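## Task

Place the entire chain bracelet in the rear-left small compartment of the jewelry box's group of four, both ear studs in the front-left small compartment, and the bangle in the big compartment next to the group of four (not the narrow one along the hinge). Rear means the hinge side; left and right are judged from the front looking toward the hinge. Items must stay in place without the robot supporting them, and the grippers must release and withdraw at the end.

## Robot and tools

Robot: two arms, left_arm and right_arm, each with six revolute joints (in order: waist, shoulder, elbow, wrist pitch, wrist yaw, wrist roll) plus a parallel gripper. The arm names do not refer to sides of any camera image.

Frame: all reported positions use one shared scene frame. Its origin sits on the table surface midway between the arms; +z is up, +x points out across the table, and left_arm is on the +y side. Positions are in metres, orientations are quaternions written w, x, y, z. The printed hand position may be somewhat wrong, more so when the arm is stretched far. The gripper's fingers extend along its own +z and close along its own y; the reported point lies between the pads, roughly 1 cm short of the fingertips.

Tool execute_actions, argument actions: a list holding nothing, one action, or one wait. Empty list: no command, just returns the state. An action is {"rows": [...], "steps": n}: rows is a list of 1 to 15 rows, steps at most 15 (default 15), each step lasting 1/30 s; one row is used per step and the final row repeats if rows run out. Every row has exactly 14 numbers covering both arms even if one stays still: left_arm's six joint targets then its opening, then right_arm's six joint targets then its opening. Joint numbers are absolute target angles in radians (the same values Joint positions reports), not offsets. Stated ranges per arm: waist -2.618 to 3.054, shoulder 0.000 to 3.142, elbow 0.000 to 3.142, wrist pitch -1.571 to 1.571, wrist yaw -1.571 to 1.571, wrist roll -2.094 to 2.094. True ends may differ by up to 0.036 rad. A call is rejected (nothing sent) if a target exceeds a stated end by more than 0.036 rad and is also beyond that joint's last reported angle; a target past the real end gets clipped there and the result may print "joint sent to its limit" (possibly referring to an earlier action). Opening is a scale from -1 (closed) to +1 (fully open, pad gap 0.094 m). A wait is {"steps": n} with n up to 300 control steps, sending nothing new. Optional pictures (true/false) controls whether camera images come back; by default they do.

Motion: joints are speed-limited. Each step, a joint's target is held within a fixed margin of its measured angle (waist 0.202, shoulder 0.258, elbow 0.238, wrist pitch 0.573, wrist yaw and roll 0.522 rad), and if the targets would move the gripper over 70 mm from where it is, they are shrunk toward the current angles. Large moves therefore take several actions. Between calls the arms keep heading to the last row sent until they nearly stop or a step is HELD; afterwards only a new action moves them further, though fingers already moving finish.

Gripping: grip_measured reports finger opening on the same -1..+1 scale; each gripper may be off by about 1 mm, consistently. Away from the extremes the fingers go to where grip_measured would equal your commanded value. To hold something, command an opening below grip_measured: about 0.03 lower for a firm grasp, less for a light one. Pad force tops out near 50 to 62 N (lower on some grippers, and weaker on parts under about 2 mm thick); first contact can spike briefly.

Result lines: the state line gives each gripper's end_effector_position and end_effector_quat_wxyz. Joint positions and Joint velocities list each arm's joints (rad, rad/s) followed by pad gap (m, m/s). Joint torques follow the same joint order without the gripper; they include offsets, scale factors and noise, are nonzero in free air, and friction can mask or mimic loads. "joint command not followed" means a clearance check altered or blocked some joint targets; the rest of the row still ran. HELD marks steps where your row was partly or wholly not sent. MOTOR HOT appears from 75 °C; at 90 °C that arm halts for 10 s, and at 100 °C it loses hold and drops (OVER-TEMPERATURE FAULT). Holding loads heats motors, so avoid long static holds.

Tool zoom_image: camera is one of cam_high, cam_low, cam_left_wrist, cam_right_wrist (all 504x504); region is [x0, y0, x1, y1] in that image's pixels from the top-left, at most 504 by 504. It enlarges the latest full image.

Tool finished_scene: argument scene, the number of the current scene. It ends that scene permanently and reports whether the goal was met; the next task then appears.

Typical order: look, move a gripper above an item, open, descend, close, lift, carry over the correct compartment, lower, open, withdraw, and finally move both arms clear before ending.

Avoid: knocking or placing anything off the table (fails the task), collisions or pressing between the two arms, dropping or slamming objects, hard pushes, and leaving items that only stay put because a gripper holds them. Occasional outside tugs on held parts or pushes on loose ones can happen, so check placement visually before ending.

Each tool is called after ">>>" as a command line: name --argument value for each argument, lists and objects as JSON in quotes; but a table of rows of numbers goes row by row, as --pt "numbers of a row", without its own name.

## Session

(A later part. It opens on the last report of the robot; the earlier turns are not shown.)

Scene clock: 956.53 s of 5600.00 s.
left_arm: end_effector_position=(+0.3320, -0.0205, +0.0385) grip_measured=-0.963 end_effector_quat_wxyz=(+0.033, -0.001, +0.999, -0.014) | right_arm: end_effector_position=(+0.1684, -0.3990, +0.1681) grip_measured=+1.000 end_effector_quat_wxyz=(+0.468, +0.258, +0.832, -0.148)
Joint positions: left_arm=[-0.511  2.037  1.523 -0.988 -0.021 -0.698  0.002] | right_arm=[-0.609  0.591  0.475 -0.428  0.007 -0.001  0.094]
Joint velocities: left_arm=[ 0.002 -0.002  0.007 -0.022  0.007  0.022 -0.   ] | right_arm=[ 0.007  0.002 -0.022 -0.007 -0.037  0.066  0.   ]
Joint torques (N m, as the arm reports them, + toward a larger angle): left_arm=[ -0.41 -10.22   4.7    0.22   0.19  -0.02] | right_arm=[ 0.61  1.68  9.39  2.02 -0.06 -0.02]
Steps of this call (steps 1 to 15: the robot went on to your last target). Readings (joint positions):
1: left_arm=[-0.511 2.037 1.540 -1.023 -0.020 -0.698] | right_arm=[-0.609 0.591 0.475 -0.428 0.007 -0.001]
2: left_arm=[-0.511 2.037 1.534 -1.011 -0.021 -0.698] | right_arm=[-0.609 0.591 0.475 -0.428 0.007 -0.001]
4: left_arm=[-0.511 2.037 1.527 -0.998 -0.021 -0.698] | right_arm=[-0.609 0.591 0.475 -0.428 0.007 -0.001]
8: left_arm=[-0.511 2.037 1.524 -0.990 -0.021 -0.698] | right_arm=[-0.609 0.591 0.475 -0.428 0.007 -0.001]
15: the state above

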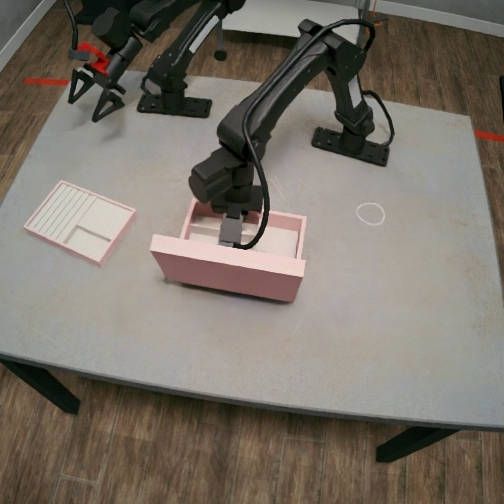

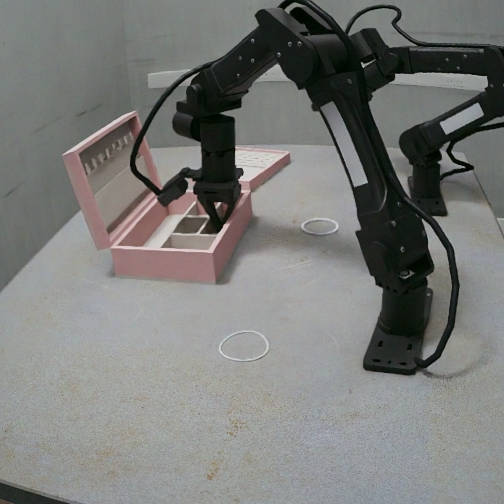

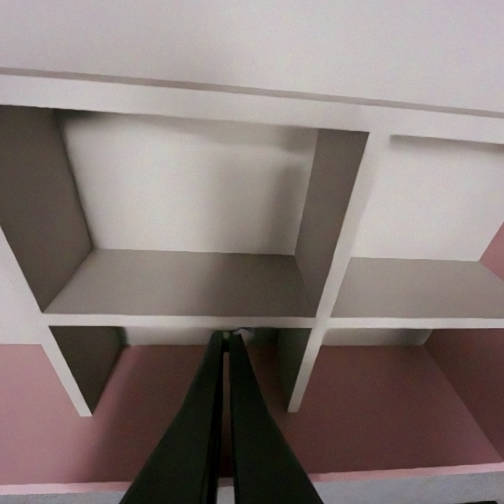

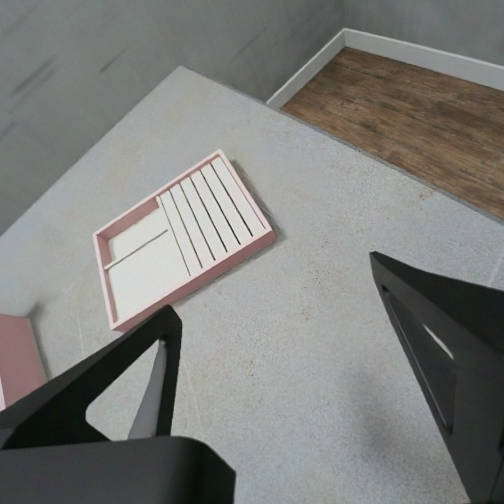

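>>> execute_actions --actions '[{"rows": [[-0.515,2.03,1.53,-1.02,0,-0.70,-0.98, -0.6,0.6,0.5,-0.4,0,0,1],[-0.515,2.03,1.53,-1.04,0,-0.70,-0.98, -0.6,0.6,0.5,-0.4,0,0,1],[-0.515,2.03,1.53,-1.06,0,-0.70,-0.98, -0.6,0.6,0.5,-0.4,0,0,1]], "steps": 15}]' --pictures true

Scene clock: 974.10 s of 5600.00 s.
left_arm: end_effector_position=(+0.3316, -0.0202, +0.0385) grip_measured=-0.963 end_effector_quat_wxyz=(+0.032, -0.001, +0.999, -0.014) | right_arm: end_effector_position=(+0.1684, -0.3990, +0.1681) grip_measured=+1.000 end_effector_quat_wxyz=(+0.468, +0.258, +0.832, -0.148)
Joint positions: left_arm=[-0.511  2.037  1.523 -0.99  -0.021 -0.698  0.002] | right_arm=[-0.609  0.591  0.475 -0.428  0.007 -0.001  0.094]
Joint velocities: left_arm=[-0.022 -0.022  0.007 -0.081 -0.051 -0.007 -0.   ] | right_arm=[-0.002 -0.017 -0.012  0.022 -0.037 -0.037  0.   ]
Joint torques (N m, as the arm reports them, + toward a larger angle): left_arm=[ -0.39 -10.22   6.8   -0.24   0.2   -0.02] | right_arm=[ 0.6   1.69  9.38  2.02 -0.07 -0.02]
Steps of this call (steps 1 to 15: the robot went on to your last target; steps 16 to 90: nothing new was sent; then 14.07 s passed at rest; steps 91 to 105: all 15 steps of this action). Readings (joint positions):
91: left_arm=[-0.511 2.037 1.523 -0.988 -0.021 -0.698] | right_arm=[-0.609 0.591 0.475 -0.428 0.007 -0.001]
92: left_arm=[-0.511 2.037 1.523 -0.989 -0.021 -0.698] | right_arm=[-0.609 0.591 0.475 -0.428 0.007 -0.001]
94: left_arm=[-0.511 2.037 1.523 -0.990 -0.021 -0.698] | right_arm=[-0.609 0.591 0.475 -0.428 0.007 -0.001]
98: left_arm=[-0.511 2.037 1.523 -0.990 -0.021 -0.698] | right_arm=[-0.609 0.591 0.475 -0.428 0.007 -0.001]
105: the state above

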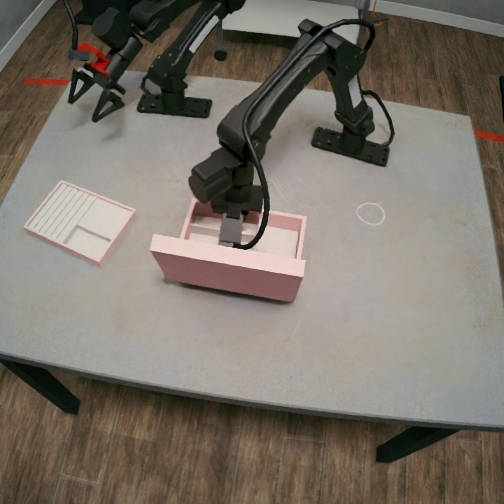

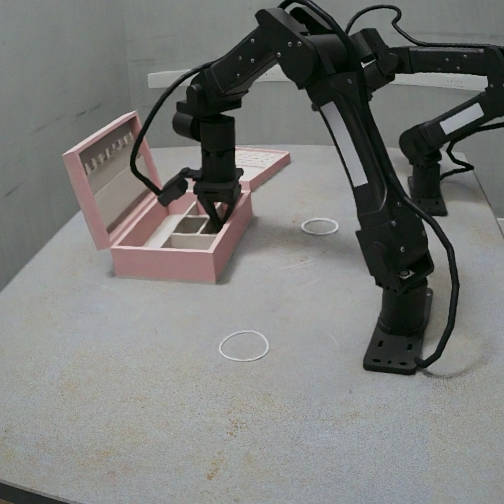

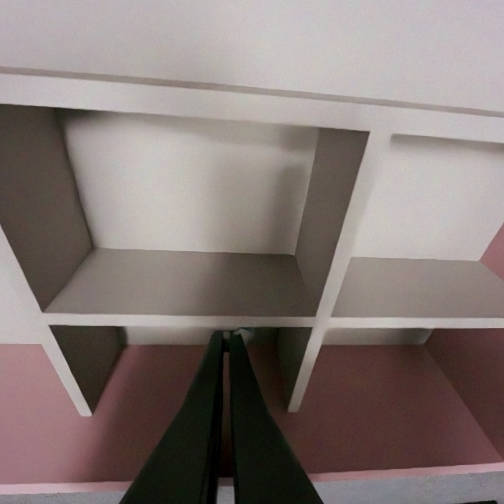

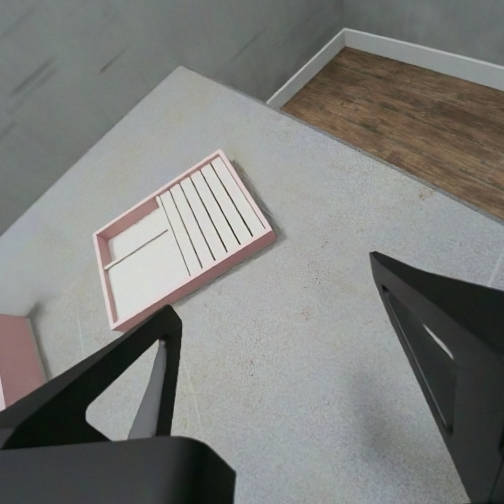

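>>> execute_actions --actions '[{"rows": [[-0.515,2.03,1.525,-1.0,0,-0.70,-0.95, -0.6,0.6,0.5,-0.4,0,0,1],[-0.515,2.03,1.525,-1.0,0,-0.70,-0.9, -0.6,0.6,0.5,-0.4,0,0,1],[-0.515,2.03,1.525,-1.0,0,-0.70,-0.85, -0.6,0.6,0.5,-0.4,0,0,1],[-0.515,2.03,1.525,-1.0,0,-0.70,-0.8, -0.6,0.6,0.5,-0.4,0,0,1],[-0.515,2.03,1.525,-1.0,0,-0.70,-0.76, -0.6,0.6,0.5,-0.4,0,0,1],[-0.515,2.03,1.525,-1.0,0,-0.70,-0.76, -0.6,0.6,0.5,-0.4,0,0,1],[-0.515,2.03,1.525,-1.0,0,-0.70,-0.76, -0.6,0.6,0.5,-0.4,0,0,1],[-0.515,2.03,1.525,-1.0,0,-0.70,-0.76, -0.6,0.6,0.5,-0.4,0,0,1],[-0.515,2.03,1.55,-1.02,0,-0.70,-0.76, -0.6,0.6,0.5,-0.4,0,0,1],[-0.515,2.03,1.575,-1.045,0,-0.70,-0.76, -0.6,0.6,0.5,-0.4,0,0,1],[-0.515,2.03,1.60,-1.07,0,-0.70,-0.76, -0.6,0.6,0.5,-0.4,0,0,1],[-0.515,2.03,1.625,-1.10,0,-0.70,-0.76, -0.6,0.6,0.5,-0.4,0,0,1],[-0.515,2.03,1.65,-1.13,0,-0.70,-0.76, -0.6,0.6,0.5,-0.4,0,0,1],[-0.515,2.03,1.675,-1.16,0,-0.70,-0.76, -0.6,0.6,0.5,-0.4,0,0,1],[-0.515,2.03,1.70,-1.19,0,-0.70,-0.76, -0.6,0.6,0.5,-0.4,0,0,1]], "steps": 15}]' --pictures false

>>> execute_actions --actions '[{"rows": [[-0.515,2.03,1.725,-1.22,0,-0.70,-0.76, -0.6,0.6,0.5,-0.4,0,0,1],[-0.515,2.03,1.75,-1.25,0,-0.70,-0.76, -0.6,0.6,0.5,-0.4,0,0,1],[-0.515,2.03,1.775,-1.28,0,-0.70,-0.76, -0.6,0.6,0.5,-0.4,0,0,1],[-0.515,2.03,1.80,-1.31,0,-0.70,-0.76, -0.6,0.6,0.5,-0.4,0,0,1],[-0.515,2.03,1.82,-1.33,0,-0.70,-0.76, -0.6,0.6,0.5,-0.4,0,0,1]], "steps": 15}]' --pictures true

Scene clock: 1010.83 s of 5600.00 s.
left_arm: end_effector_position=(+0.3351, -0.0270, +0.0646) grip_measured=-0.763 end_effector_quat_wxyz=(+0.029, -0.001, +0.999, -0.022) | right_arm: end_effector_position=(+0.1684, -0.3990, +0.1681) grip_measured=+1.000 end_effector_quat_wxyz=(+0.468, +0.258, +0.832, -0.148)
Joint positions: left_arm=[-0.511  2.037  1.629 -1.09  -0.003 -0.698  0.011] | right_arm=[-0.609  0.591  0.475 -0.428  0.007 -0.001  0.094]
Joint velocities: left_arm=[ 0.012  0.002  0.799 -0.652  0.037 -0.022 -0.001] | right_arm=[-0.017 -0.007 -0.017  0.007 -0.051  0.051  0.   ]
Joint torques (N m, as the arm reports them, + toward a larger angle): left_arm=[ -0.37 -10.42   8.07   0.42   0.01  -0.02] | right_arm=[ 0.61  1.68  9.38  2.03 -0.07 -0.02]
Steps of this call (steps 1 to 15: the robot went on to your last target; steps 16 to 90: nothing new was sent; then 33.23 s passed at rest; steps 91 to 105: all 15 steps of this action). Readings (joint positions):
91: left_arm=[-0.511 2.037 1.523 -0.987 -0.020 -0.698] | right_arm=[-0.609 0.591 0.475 -0.428 0.007 -0.001]
92: left_arm=[-0.511 2.037 1.523 -0.986 -0.019 -0.698] | right_arm=[-0.609 0.591 0.475 -0.428 0.007 -0.001]
94: left_arm=[-0.511 2.037 1.523 -0.982 -0.016 -0.698] | right_arm=[-0.609 0.591 0.475 -0.428 0.007 -0.001]
98: left_arm=[-0.511 2.037 1.523 -0.980 -0.013 -0.698] | right_arm=[-0.609 0.591 0.475 -0.428 0.007 -0.001]
105: the state above

Scene clock: 1011.33 s of 5600.00 s.
left_arm: end_effector_position=(+0.3289, -0.0225, +0.1091) grip_measured=-0.763 end_effector_quat_wxyz=(+0.012, -0.001, +1.000, -0.009) | right_arm: end_effector_position=(+0.1684, -0.3990, +0.1681) grip_measured=+1.000 end_effector_quat_wxyz=(+0.468, +0.258, +0.832, -0.148)
Joint positions: left_arm=[-0.511  2.035  1.805 -1.312 -0.001 -0.698  0.011] | right_arm=[-0.609  0.591  0.475 -0.428  0.007 -0.001  0.094]
Joint velocities: left_arm=[-0.002 -0.002  0.007 -0.125 -0.022  0.022 -0.   ] | right_arm=[-0.007  0.017  0.007  0.022 -0.007 -0.066  0.   ]
Joint torques (N m, as the arm reports them, + toward a larger angle): left_arm=[ -0.4  -10.18   7.64   0.29   0.02  -0.01] | right_arm=[ 0.6   1.67  9.37  2.02 -0.07 -0.02]
Steps of this call (steps 1 to 15: all 15 steps of this action). Readings (joint positions):
1: left_arm=[-0.511 2.037 1.656 -1.113 -0.003 -0.698] | right_arm=[-0.609 0.591 0.475 -0.428 0.007 -0.001]
2: left_arm=[-0.511 2.037 1.684 -1.136 -0.002 -0.698] | right_arm=[-0.609 0.591 0.475 -0.428 0.007 -0.001]
4: left_arm=[-0.511 2.037 1.737 -1.185 -0.002 -0.698] | right_arm=[-0.609 0.591 0.475 -0.428 0.007 -0.001]
8: left_arm=[-0.511 2.035 1.802 -1.259 -0.002 -0.698] | right_arm=[-0.609 0.591 0.475 -0.428 0.007 -0.001]
15: the state above

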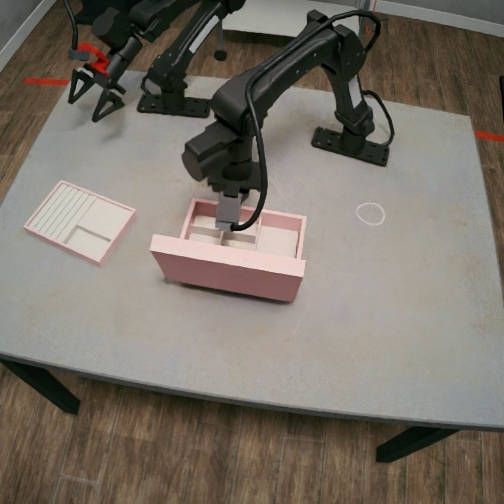

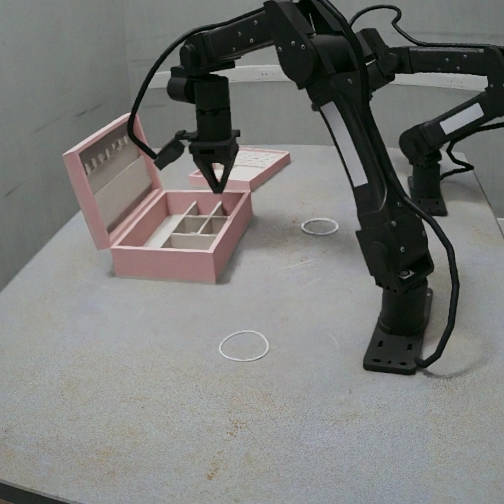

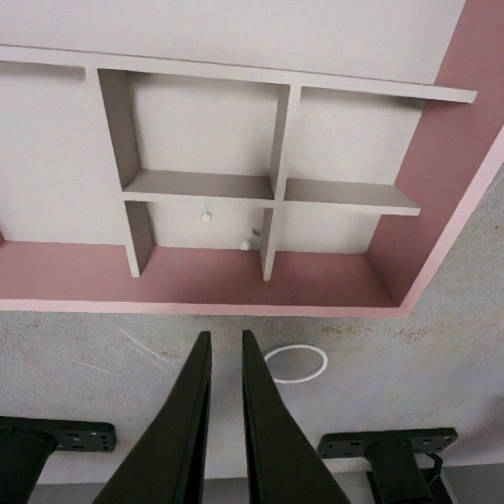

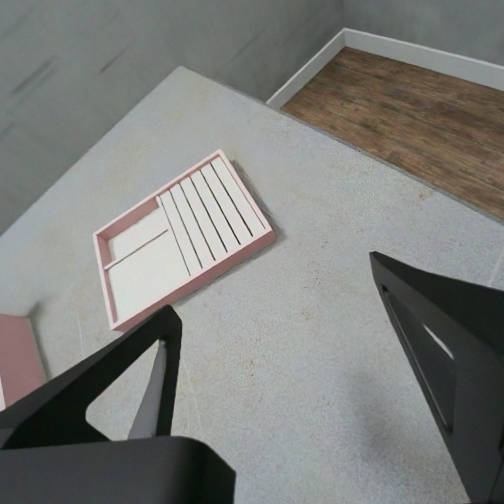

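>>> execute_actions --actions '[{"rows": [[-0.53,2.03,1.82,-1.335,0,-0.72,-0.72, -0.6,0.6,0.5,-0.4,0,0,1],[-0.56,2.03,1.82,-1.335,0,-0.75,-0.68, -0.6,0.6,0.5,-0.4,0,0,1],[-0.60,2.03,1.82,-1.335,0,-0.79,-0.64, -0.6,0.6,0.5,-0.4,0,0,1],[-0.64,2.03,1.82,-1.335,0,-0.83,-0.6, -0.6,0.6,0.5,-0.4,0,0,1],[-0.685,2.03,1.82,-1.335,0,-0.875,-0.56, -0.6,0.6,0.5,-0.4,0,0,1],[-0.73,2.03,1.82,-1.335,0,-0.92,-0.52, -0.6,0.6,0.5,-0.4,0,0,1],[-0.775,2.03,1.82,-1.335,0,-0.965,-0.48, -0.6,0.6,0.5,-0.4,0,0,1],[-0.82,2.03,1.81,-1.33,0,-1.01,-0.44, -0.6,0.6,0.5,-0.4,0,0,1],[-0.865,2.03,1.79,-1.315,0,-1.05,-0.4, -0.6,0.6,0.5,-0.4,0,0,1],[-0.905,2.03,1.77,-1.29,0,-1.09,-0.36, -0.6,0.6,0.5,-0.4,0,0,1],[-0.94,2.03,1.745,-1.265,0,-1.12,-0.36, -0.6,0.6,0.5,-0.4,0,0,1],[-0.96,2.03,1.72,-1.24,0,-1.145,-0.36, -0.6,0.6,0.5,-0.4,0,0,1],[-0.975,2.03,1.695,-1.215,0,-1.16,-0.36, -0.6,0.6,0.5,-0.4,0,0,1],[-0.982,2.03,1.67,-1.19,0,-1.168,-0.36, -0.6,0.6,0.5,-0.4,0,0,1],[-0.984,2.03,1.645,-1.165,0,-1.17,-0.36, -0.6,0.6,0.5,-0.4,0,0,1]], "steps": 15}]' --pictures false

>>> execute_actions --actions '[{"rows": [[-0.984,2.03,1.62,-1.145,0,-1.17,-0.36, -0.6,0.6,0.5,-0.4,0,0,1],[-0.984,2.03,1.60,-1.125,0,-1.17,-0.36, -0.6,0.6,0.5,-0.4,0,0,1],[-0.984,2.03,1.58,-1.105,0,-1.17,-0.36, -0.6,0.6,0.5,-0.4,0,0,1],[-0.984,2.03,1.56,-1.09,0,-1.17,-0.36, -0.6,0.6,0.5,-0.4,0,0,1],[-0.984,2.03,1.54,-1.075,0,-1.17,-0.36, -0.6,0.6,0.5,-0.4,0,0,1],[-0.984,2.03,1.525,-1.065,0,-1.17,-0.36, -0.6,0.6,0.5,-0.4,0,0,1],[-0.984,2.03,1.513,-1.058,0,-1.17,-0.36, -0.6,0.6,0.5,-0.4,0,0,1],[-0.984,2.03,1.505,-1.055,0,-1.17,-0.36, -0.6,0.6,0.5,-0.4,0,0,1]], "steps": 15}]' --pictures true

Scene clock: 1131.83 s of 5600.00 s.
left_arm: end_effector_position=(+0.1647, -0.1334, +0.0838) grip_measured=-0.363 end_effector_quat_wxyz=(-0.006, +0.061, +0.998, -0.008) | right_arm: end_effector_position=(+0.1684, -0.3990, +0.1681) grip_measured=+1.000 end_effector_quat_wxyz=(+0.468, +0.258, +0.832, -0.148)
Joint positions: left_arm=[-1.01   2.035  1.705 -1.232  0.018 -1.073  0.03 ] | right_arm=[-0.609  0.591  0.475 -0.428  0.007 -0.001  0.094]
Joint velocities: left_arm=[-0.505  0.002 -0.828  0.476  0.154 -0.535  0.   ] | right_arm=[-0.007  0.017  0.007  0.022 -0.007  0.007  0.   ]
Joint torques (N m, as the arm reports them, + toward a larger angle): left_arm=[  4.83 -10.17   5.58   0.22  -0.38  -0.08] | right_arm=[ 0.61  1.69  9.37  2.02 -0.07 -0.02]
Steps of this call (steps 1 to 30: the robot went on to your last target; steps 31 to 90: nothing new was sent; then 117.00 s passed at rest; steps 91 to 105: all 15 steps of this action). Readings (joint positions):
91: left_arm=[-0.511 2.035 1.805 -1.324 -0.001 -0.700] | right_arm=[-0.609 0.591 0.475 -0.428 0.007 -0.001]
92: left_arm=[-0.515 2.035 1.805 -1.325 -0.001 -0.707] | right_arm=[-0.609 0.591 0.475 -0.428 0.007 -0.001]
94: left_arm=[-0.542 2.035 1.805 -1.326 -0.005 -0.740] | right_arm=[-0.609 0.591 0.475 -0.428 0.007 -0.001]
98: left_arm=[-0.700 2.035 1.805 -1.326 -0.009 -0.857] | right_arm=[-0.609 0.591 0.475 -0.428 0.007 -0.001]
105: the state above

Scene clock: 1132.33 s of 5600.00 s.
left_arm: end_effector_position=(+0.1668, -0.1122, +0.0356) grip_measured=-0.363 end_effector_quat_wxyz=(-0.014, +0.005, +1.000, +0.010) | right_arm: end_effector_position=(+0.1684, -0.3990, +0.1681) grip_measured=+1.000 end_effector_quat_wxyz=(+0.468, +0.258, +0.832, -0.148)
Joint positions: left_arm=[-0.984  2.035  1.51  -1.076  0.018 -1.159  0.03 ] | right_arm=[-0.609  0.591  0.475 -0.428  0.007 -0.001  0.094]
Joint velocities: left_arm=[ 0.002 -0.007 -0.007  0.095  0.037 -0.007 -0.001] | right_arm=[-0.002 -0.002  0.007 -0.007 -0.007  0.022  0.   ]
Joint torques (N m, as the arm reports them, + toward a larger angle): left_arm=[-0.07 -9.85  5.76  0.25 -0.1  -0.09] | right_arm=[ 0.61  1.69  9.37  2.02 -0.07 -0.02]
Steps of this call (steps 1 to 15: all 15 steps of this action). Readings (joint positions):
1: left_arm=[-1.021 2.035 1.677 -1.216 0.022 -1.090] | right_arm=[-0.609 0.591 0.475 -0.428 0.007 -0.001]
2: left_arm=[-1.024 2.035 1.649 -1.201 0.024 -1.104] | right_arm=[-0.609 0.591 0.475 -0.428 0.007 -0.001]
4: left_arm=[-1.013 2.035 1.600 -1.170 0.024 -1.125] | right_arm=[-0.609 0.591 0.475 -0.428 0.007 -0.001]
8: left_arm=[-0.986 2.035 1.529 -1.115 0.019 -1.148] | right_arm=[-0.609 0.591 0.475 -0.428 0.007 -0.001]
15: the state above

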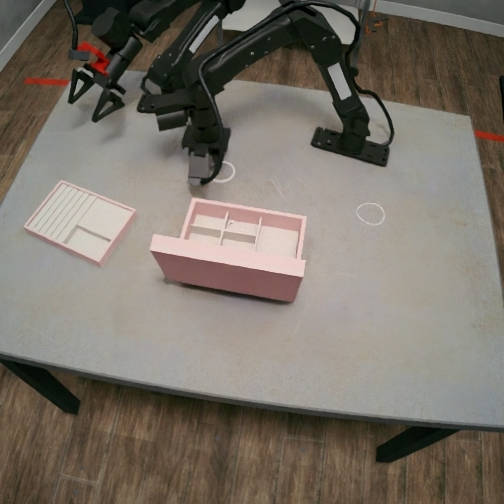

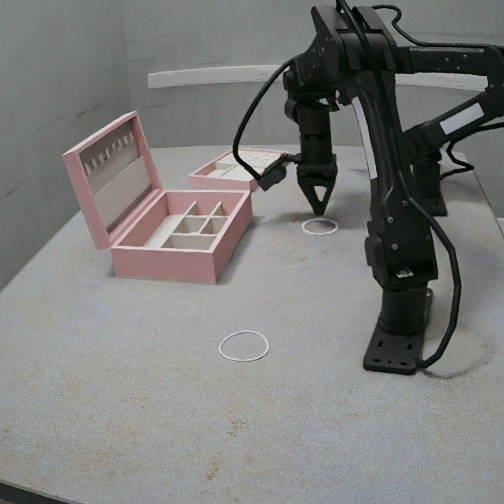

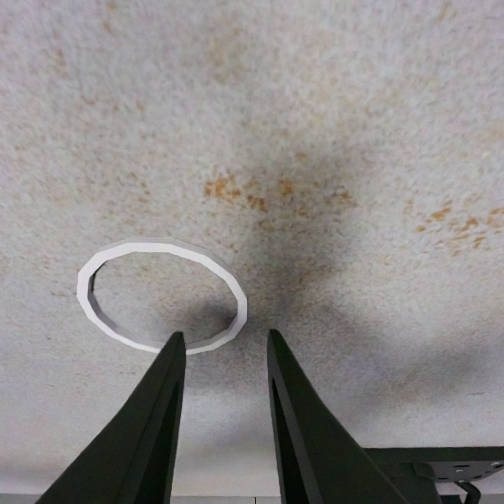

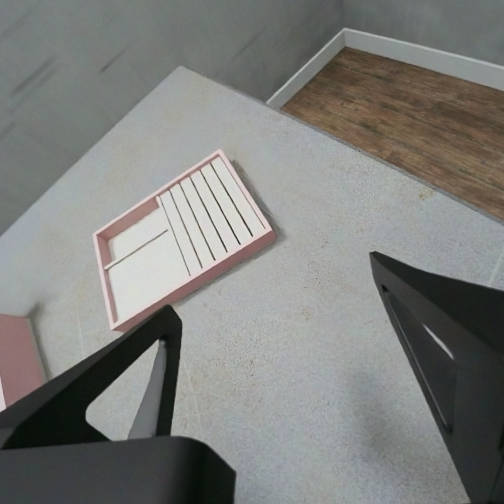

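>>> execute_actions --actions '[]'

Scene clock: 1184.43 s of 5600.00 s.
left_arm: end_effector_position=(+0.1681, -0.1152, +0.0355) grip_measured=-0.363 end_effector_quat_wxyz=(-0.011, +0.003, +1.000, +0.004) | right_arm: end_effector_position=(+0.1684, -0.3990, +0.1681) grip_measured=+1.000 end_effector_quat_wxyz=(+0.468, +0.258, +0.832, -0.148)
Joint positions: left_arm=[-0.984  2.035  1.51  -1.063  0.018 -1.163  0.03 ] | right_arm=[-0.609  0.591  0.475 -0.428  0.007 -0.001  0.094]
Joint velocities: left_arm=[-0.002 -0.022 -0.002  0.066  0.007 -0.037  0.   ] | right_arm=[ 0.012 -0.002  0.002 -0.051 -0.051  0.081  0.   ]
Joint torques (N m, as the arm reports them, + toward a larger angle): left_arm=[-0.05 -9.87  5.73  0.3  -0.15 -0.06] | right_arm=[ 0.61  1.67  9.37  2.02 -0.07 -0.02]
Steps of this call (steps 1 to 30: the robot went on to your last target; steps 31 to 90: nothing new was sent; then 49.10 s passed at rest). Readings (joint positions):
1: left_arm=[-0.984 2.035 1.510 -1.073 0.018 -1.160] | right_arm=[-0.609 0.591 0.475 -0.428 0.007 -0.001]
2: left_arm=[-0.984 2.035 1.510 -1.071 0.018 -1.160] | right_arm=[-0.609 0.591 0.475 -0.428 0.007 -0.001]
4: left_arm=[-0.984 2.035 1.510 -1.067 0.018 -1.161] | right_arm=[-0.609 0.591 0.475 -0.428 0.007 -0.001]
8: left_arm=[-0.984 2.035 1.510 -1.064 0.018 -1.162] | right_arm=[-0.609 0.591 0.475 -0.428 0.007 -0.001]
90: the state above
All arms were judged still, so your last target was given up. Only a new action makes them travel on or press farther. Fingers that are still opening or closing keep moving.

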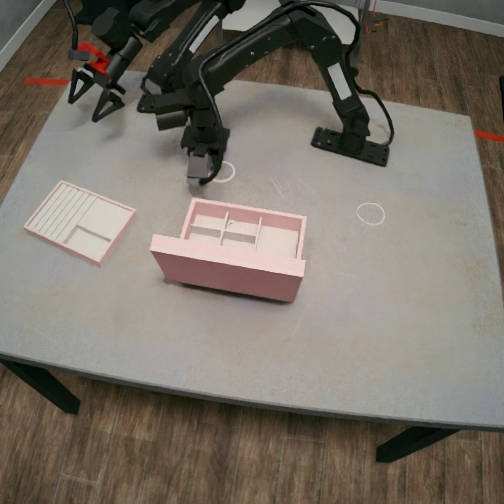

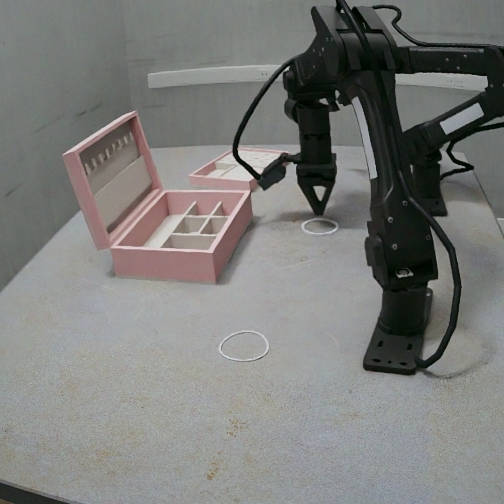

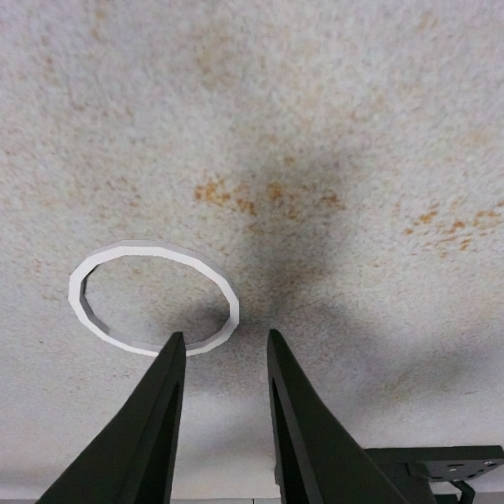

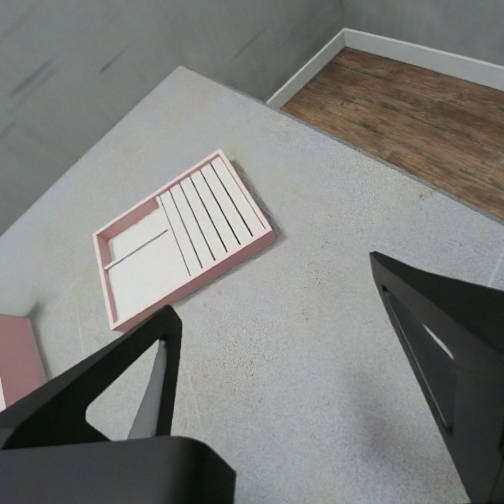

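>>> execute_actions --actions '[{"rows":[[-0.986,2.033,1.497,-1.045,0,-1.17,-0.36,-0.6,0.6,0.5,-0.4,0,0,1],[-0.987,2.036,1.49,-1.035,0,-1.17,-0.36,-0.6,0.6,0.5,-0.4,0,0,1],[-0.988,2.039,1.483,-1.025,0,-1.17,-0.36,-0.6,0.6,0.5,-0.4,0,0,1],[-0.989,2.042,1.476,-1.015,0,-1.17,-0.36,-0.6,0.6,0.5,-0.4,0,0,1],[-0.99,2.044,1.47,-1.005,0,-1.17,-0.36,-0.6,0.6,0.5,-0.4,0,0,1],[-0.991,2.046,1.466,-0.995,0,-1.17,-0.36,-0.6,0.6,0.5,-0.4,0,0,1],[-0.992,2.048,1.462,-0.988,0,-1.17,-0.36,-0.6,0.6,0.5,-0.4,0,0,1],[-0.993,2.05,1.458,-0.98,0,-1.17,-0.36,-0.6,0.6,0.5,-0.4,0,0,1]],"steps":15}]'

Scene clock: 1224.00 s of 5600.00 s.
left_arm: end_effector_position=(+0.1686, -0.1164, +0.0207) grip_measured=-0.363 end_effector_quat_wxyz=(-0.009, +0.003, +1.000, -0.001) | right_arm: end_effector_position=(+0.1684, -0.3990, +0.1681) grip_measured=+1.000 end_effector_quat_wxyz=(+0.468, +0.258, +0.832, -0.148)
Joint positions: left_arm=[-0.984  2.046  1.466 -0.996  0.018 -1.163  0.03 ] | right_arm=[-0.609  0.591  0.475 -0.428  0.007 -0.001  0.094]
Joint velocities: left_arm=[-0.007 -0.017 -0.007  0.139 -0.022 -0.037  0.   ] | right_arm=[ 0.007  0.017  0.012 -0.037  0.022  0.051  0.   ]
Joint torques (N m, as the arm reports them, + toward a larger angle): left_arm=[-0.83 -9.22  5.4   0.31 -0.15 -0.06] | right_arm=[ 0.61  1.69  9.38  2.02 -0.06 -0.02]
Steps of this call (steps 1 to 90: nothing new was sent; then 36.07 s passed at rest; steps 91 to 105: all 15 steps of this action). Readings (joint positions):
91: left_arm=[-0.984 2.035 1.510 -1.062 0.018 -1.163] | right_arm=[-0.609 0.591 0.475 -0.428 0.007 -0.001]
92: left_arm=[-0.984 2.035 1.508 -1.059 0.018 -1.163] | right_arm=[-0.609 0.591 0.475 -0.428 0.007 -0.001]
94: left_arm=[-0.984 2.035 1.500 -1.047 0.018 -1.163] | right_arm=[-0.609 0.591 0.475 -0.428 0.007 -0.001]
98: left_arm=[-0.984 2.037 1.476 -1.020 0.018 -1.163] | right_arm=[-0.609 0.591 0.475 -0.428 0.007 -0.001]
105: the state above

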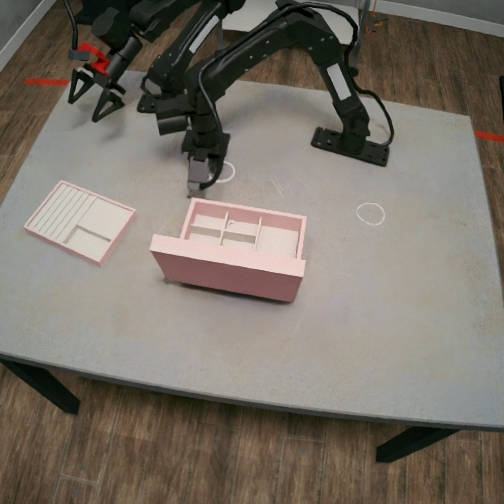

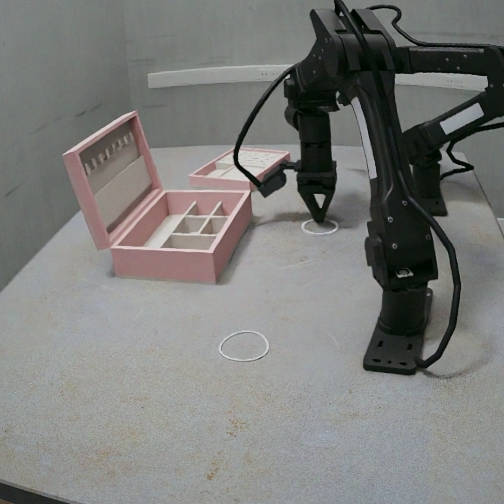

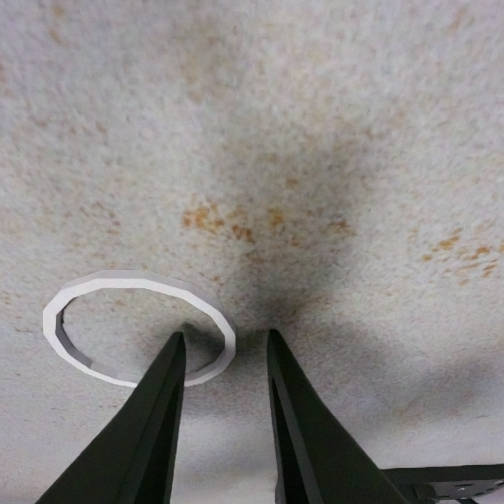

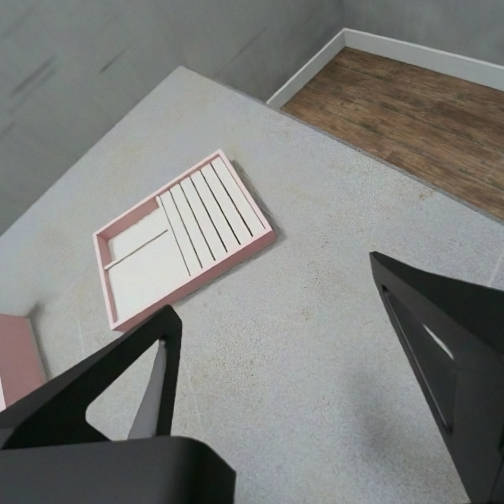

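>>> execute_actions --actions '[{"rows":[[-0.996,2.05,1.452,-0.972,0,-1.17,-0.36,-0.6,0.6,0.5,-0.4,0,0,1],[-0.999,2.05,1.446,-0.965,0,-1.17,-0.36,-0.6,0.6,0.5,-0.4,0,0,1],[-1.002,2.05,1.44,-0.958,0,-1.17,-0.36,-0.6,0.6,0.5,-0.4,0,0,1],[-1.004,2.05,1.434,-0.952,0,-1.17,-0.36,-0.6,0.6,0.5,-0.4,0,0,1],[-1.004,2.05,1.428,-0.948,0,-1.17,-0.36,-0.6,0.6,0.5,-0.4,0,0,1]],"steps":15}]'

Scene clock: 1234.93 s of 5600.00 s.
left_arm: end_effector_position=(+0.1662, -0.1208, +0.0169) grip_measured=-0.363 end_effector_quat_wxyz=(-0.004, +0.008, +1.000, -0.009) | right_arm: end_effector_position=(+0.1684, -0.3990, +0.1681) grip_measured=+1.000 end_effector_quat_wxyz=(+0.468, +0.258, +0.832, -0.148)
Joint positions: left_arm=[-0.995  2.046  1.449 -0.961  0.014 -1.164  0.03 ] | right_arm=[-0.609  0.591  0.475 -0.428  0.007 -0.001  0.094]
Joint velocities: left_arm=[-0.012 -0.007  0.002  0.007  0.007  0.037 -0.   ] | right_arm=[-0.017 -0.012  0.002 -0.066  0.037 -0.051  0.   ]
Joint torques (N m, as the arm reports them, + toward a larger angle): left_arm=[-0.72 -9.24  4.35  0.39 -0.12 -0.06] | right_arm=[ 0.6   1.68  9.38  2.02 -0.07 -0.02]
Steps of this call (steps 1 to 15: the robot went on to your last target; steps 16 to 90: nothing new was sent; then 7.43 s passed at rest; steps 91 to 105: all 15 steps of this action). Readings (joint positions):
91: left_arm=[-0.984 2.046 1.466 -0.987 0.018 -1.163] | right_arm=[-0.609 0.591 0.475 -0.428 0.007 -0.001]
92: left_arm=[-0.984 2.046 1.465 -0.985 0.018 -1.163] | right_arm=[-0.609 0.591 0.475 -0.428 0.007 -0.001]
94: left_arm=[-0.988 2.046 1.457 -0.975 0.018 -1.163] | right_arm=[-0.609 0.591 0.475 -0.428 0.007 -0.001]
98: left_arm=[-0.995 2.046 1.449 -0.963 0.015 -1.164] | right_arm=[-0.609 0.591 0.475 -0.428 0.007 -0.001]
105: the state above

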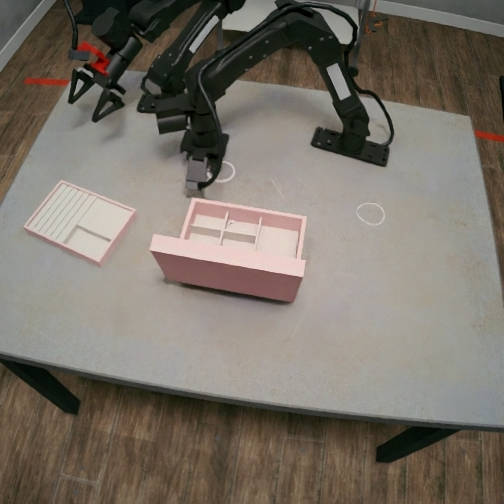

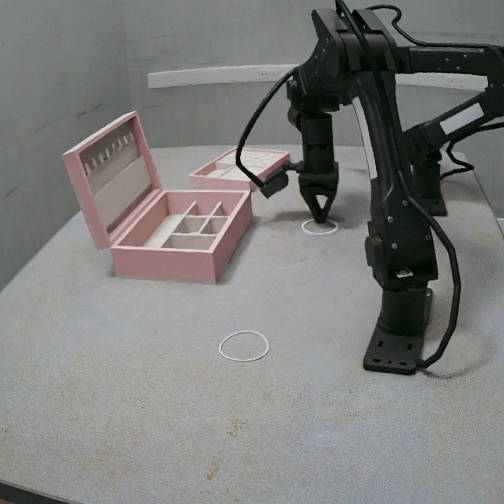

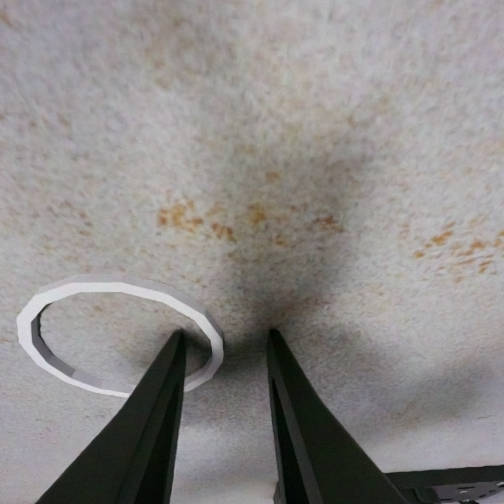

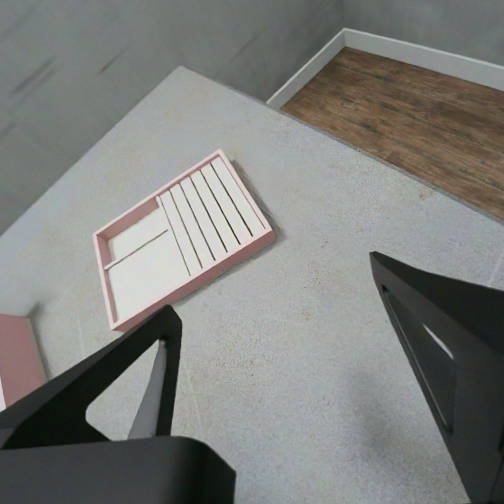

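>>> execute_actions --actions '[{"rows":[[-1.0,2.05,1.445,-0.958,0,-1.17,-0.45,-0.6,0.6,0.5,-0.4,0,0,1],[-1.0,2.05,1.445,-0.958,0,-1.17,-0.55,-0.6,0.6,0.5,-0.4,0,0,1],[-1.0,2.05,1.445,-0.958,0,-1.17,-0.65,-0.6,0.6,0.5,-0.4,0,0,1],[-1.0,2.05,1.445,-0.958,0,-1.17,-0.75,-0.6,0.6,0.5,-0.4,0,0,1],[-1.0,2.05,1.445,-0.958,0,-1.17,-0.82,-0.6,0.6,0.5,-0.4,0,0,1],[-1.0,2.05,1.445,-0.958,0,-1.17,-0.86,-0.6,0.6,0.5,-0.4,0,0,1],[-1.0,2.05,1.445,-0.958,0,-1.17,-0.89,-0.6,0.6,0.5,-0.4,0,0,1],[-1.0,2.05,1.445,-0.958,0,-1.17,-0.91,-0.6,0.6,0.5,-0.4,0,0,1],[-1.0,2.05,1.445,-0.958,0,-1.17,-0.93,-0.6,0.6,0.5,-0.4,0,0,1]],"steps":15}]'

Scene clock: 1255.00 s of 5600.00 s.
left_arm: end_effector_position=(+0.1665, -0.1214, +0.0169) grip_measured=-0.926 end_effector_quat_wxyz=(-0.004, +0.008, +1.000, -0.010) | right_arm: end_effector_position=(+0.1684, -0.3990, +0.1681) grip_measured=+1.000 end_effector_quat_wxyz=(+0.468, +0.258, +0.832, -0.148)
Joint positions: left_arm=[-0.995  2.046  1.449 -0.958  0.014 -1.164  0.003] | right_arm=[-0.609  0.591  0.475 -0.428  0.007 -0.001  0.094]
Joint velocities: left_arm=[-0.007  0.002 -0.007 -0.066 -0.022  0.037  0.   ] | right_arm=[ 0.007 -0.002  0.007  0.051  0.007  0.037  0.   ]
Joint torques (N m, as the arm reports them, + toward a larger angle): left_arm=[-0.39 -9.23  5.68  0.28 -0.12 -0.05] | right_arm=[ 0.61  1.68  9.36  2.02 -0.07 -0.02]
Steps of this call (steps 1 to 15: the robot went on to your last target; steps 16 to 90: nothing new was sent; then 16.57 s passed at rest; steps 91 to 105: all 15 steps of this action). Readings (joint positions):
91: left_arm=[-0.995 2.046 1.449 -0.961 0.014 -1.164] | right_arm=[-0.609 0.591 0.475 -0.428 0.007 -0.001]
92: left_arm=[-0.995 2.046 1.449 -0.960 0.014 -1.164] | right_arm=[-0.609 0.591 0.475 -0.428 0.007 -0.001]
94: left_arm=[-0.995 2.046 1.449 -0.958 0.014 -1.164] | right_arm=[-0.609 0.591 0.475 -0.428 0.007 -0.001]
98: left_arm=[-0.995 2.046 1.449 -0.958 0.014 -1.164] | right_arm=[-0.609 0.591 0.475 -0.428 0.007 -0.001]
105: the state above

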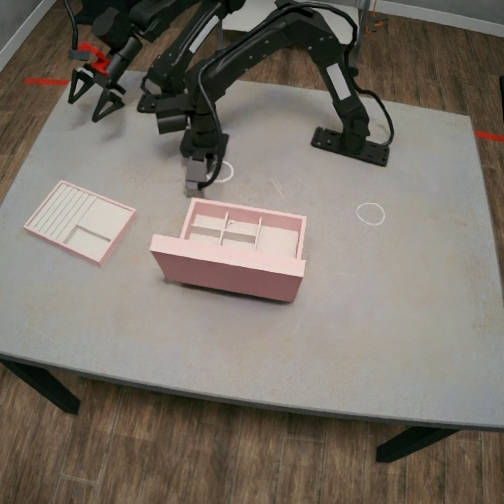

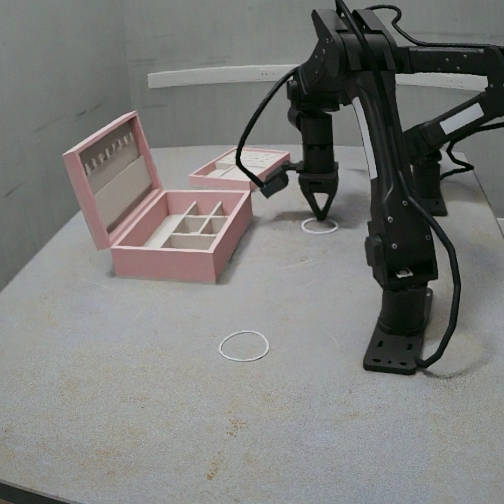

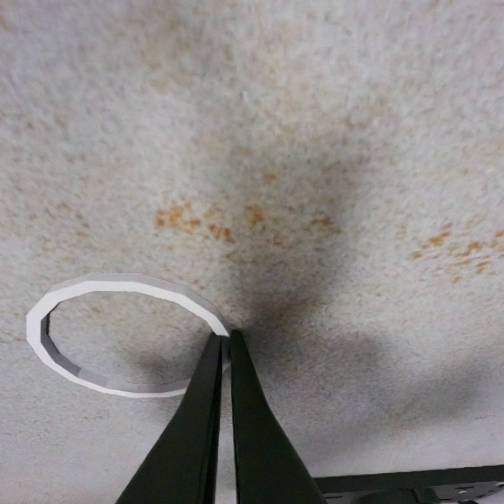

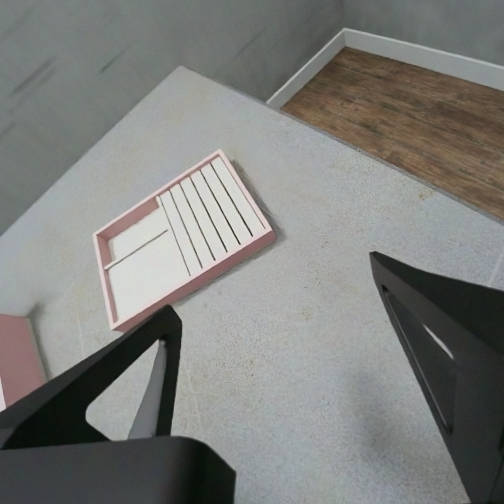

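>>> execute_actions --actions '[{"rows":[[-1.0,2.05,1.445,-0.958,0,-1.17,-0.945,-0.6,0.6,0.5,-0.4,0,0,1],[-1.0,2.05,1.445,-0.958,0,-1.17,-0.96,-0.6,0.6,0.5,-0.4,0,0,1],[-1.0,2.05,1.445,-0.958,0,-1.17,-0.975,-0.6,0.6,0.5,-0.4,0,0,1]],"steps":10}]' --pictures false

Scene clock: 1260.83 s of 5600.00 s.
left_arm: end_effector_position=(+0.1665, -0.1214, +0.0169) grip_measured=-0.964 end_effector_quat_wxyz=(-0.004, +0.008, +1.000, -0.010) | right_arm: end_effector_position=(+0.1684, -0.3990, +0.1681) grip_measured=+1.000 end_effector_quat_wxyz=(+0.468, +0.258, +0.832, -0.148)
Joint positions: left_arm=[-0.995  2.046  1.449 -0.958  0.014 -1.164  0.002] | right_arm=[-0.609  0.591  0.475 -0.428  0.007 -0.001  0.094]
Joint velocities: left_arm=[ 0.012  0.002  0.007 -0.051  0.007 -0.007  0.   ] | right_arm=[-0.007  0.002 -0.002 -0.007  0.037 -0.066  0.   ]
Joint torques (N m, as the arm reports them, + toward a larger angle): left_arm=[-0.41 -9.25  5.69  0.29 -0.12 -0.05] | right_arm=[ 0.6   1.68  9.38  2.02 -0.07 -0.02]
Steps of this call (steps 1 to 15: the robot went on to your last target; steps 16 to 90: nothing new was sent; then 2.50 s passed at rest; steps 91 to 100: all 10 steps of this action). Readings (joint positions):
91: left_arm=[-0.995 2.046 1.449 -0.958 0.014 -1.164] | right_arm=[-0.609 0.591 0.475 -0.428 0.007 -0.001]
92: left_arm=[-0.995 2.046 1.449 -0.958 0.014 -1.164] | right_arm=[-0.609 0.591 0.475 -0.428 0.007 -0.001]
94: left_arm=[-0.995 2.046 1.449 -0.958 0.014 -1.164] | right_arm=[-0.609 0.591 0.475 -0.428 0.007 -0.001]
98: left_arm=[-0.995 2.046 1.449 -0.958 0.014 -1.164] | right_arm=[-0.609 0.591 0.475 -0.428 0.007 -0.001]
100: the state above

>>> execute_actions --actions '[{"rows":[[-1.0,2.05,1.445,-0.958,0,-1.17,-0.99,-0.6,0.6,0.5,-0.4,0,0,1],[-1.0,2.05,1.445,-0.958,0,-1.17,-0.99,-0.6,0.6,0.5,-0.4,0,0,1],[-1.0,2.05,1.445,-0.958,0,-1.17,-0.99,-0.6,0.6,0.5,-0.4,0,0,1],[-1.0,2.05,1.46,-0.965,0,-1.17,-0.99,-0.6,0.6,0.5,-0.4,0,0,1],[-1.0,2.05,1.475,-0.98,0,-1.17,-0.99,-0.6,0.6,0.5,-0.4,0,0,1],[-1.0,2.05,1.49,-0.995,0,-1.17,-0.99,-0.6,0.6,0.5,-0.4,0,0,1],[-1.0,2.05,1.505,-1.01,0,-1.17,-0.99,-0.6,0.6,0.5,-0.4,0,0,1],[-1.0,2.05,1.52,-1.025,0,-1.17,-0.99,-0.6,0.6,0.5,-0.4,0,0,1],[-1.0,2.05,1.535,-1.04,0,-1.17,-0.99,-0.6,0.6,0.5,-0.4,0,0,1],[-1.0,2.05,1.55,-1.055,0,-1.17,-0.99,-0.6,0.6,0.5,-0.4,0,0,1],[-1.0,2.05,1.565,-1.07,0,-1.17,-0.99,-0.6,0.6,0.5,-0.4,0,0,1],[-1.0,2.05,1.58,-1.085,0,-1.17,-0.99,-0.6,0.6,0.5,-0.4,0,0,1]],"steps":15}]'

Scene clock: 1272.50 s of 5600.00 s.
left_arm: end_effector_position=(+0.1721, -0.1351, +0.0420) grip_measured=-0.976 end_effector_quat_wxyz=(+0.001, +0.008, +1.000, -0.020) | right_arm: end_effector_position=(+0.1684, -0.3990, +0.1681) grip_measured=+1.000 end_effector_quat_wxyz=(+0.468, +0.258, +0.832, -0.148)
Joint positions: left_arm=[-0.995  2.051  1.561 -1.043  0.014 -1.164  0.001] | right_arm=[-0.609  0.591  0.475 -0.428  0.007 -0.001  0.094]
Joint velocities: left_arm=[-0.017 -0.017  0.139 -0.007  0.007 -0.022 -0.   ] | right_arm=[ 0.012 -0.007  0.012  0.051  0.066  0.022  0.   ]
Joint torques (N m, as the arm reports them, + toward a larger angle): left_arm=[-0.39 -9.84  7.05  0.03 -0.12 -0.05] | right_arm=[ 0.61  1.68  9.37  2.02 -0.06 -0.02]
Steps of this call (steps 1 to 15: the robot went on to your last target; steps 16 to 90: nothing new was sent; then 8.17 s passed at rest; steps 91 to 105: all 15 steps of this action). Readings (joint positions):
91: left_arm=[-0.995 2.046 1.449 -0.958 0.014 -1.164] | right_arm=[-0.609 0.591 0.475 -0.428 0.007 -0.001]
92: left_arm=[-0.995 2.046 1.449 -0.958 0.014 -1.164] | right_arm=[-0.609 0.591 0.475 -0.428 0.007 -0.001]
94: left_arm=[-0.995 2.046 1.449 -0.958 0.014 -1.164] | right_arm=[-0.609 0.591 0.475 -0.428 0.007 -0.001]
98: left_arm=[-0.995 2.049 1.469 -0.983 0.014 -1.164] | right_arm=[-0.609 0.591 0.475 -0.428 0.007 -0.001]
105: the state above

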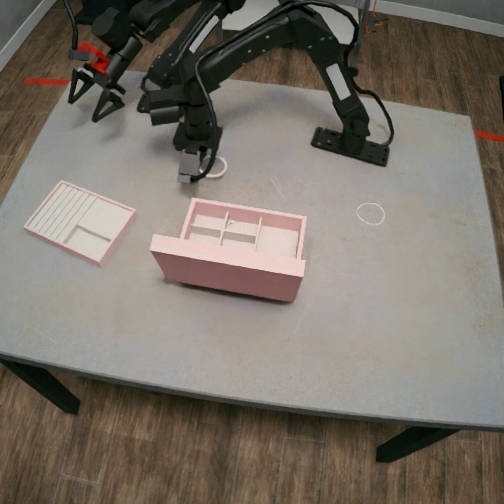

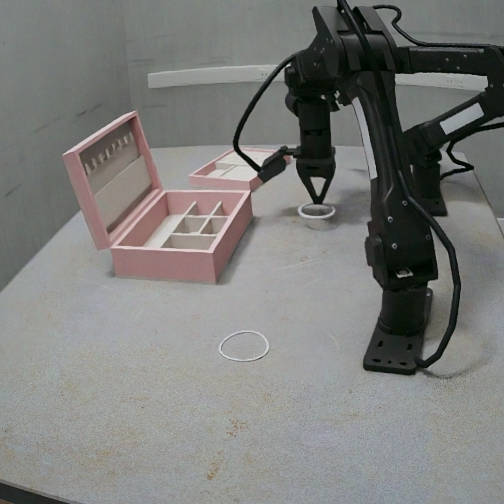

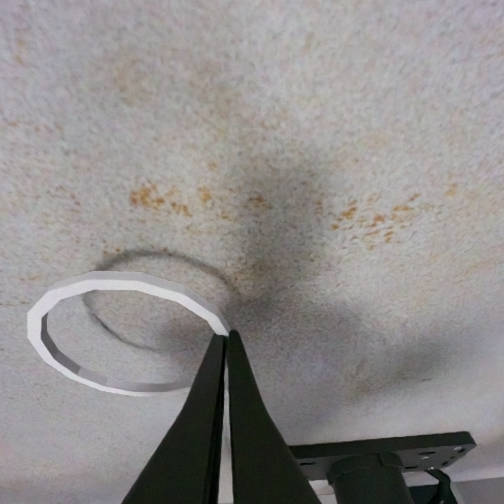

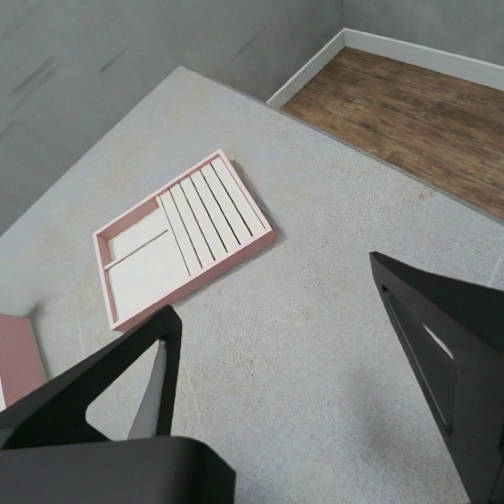

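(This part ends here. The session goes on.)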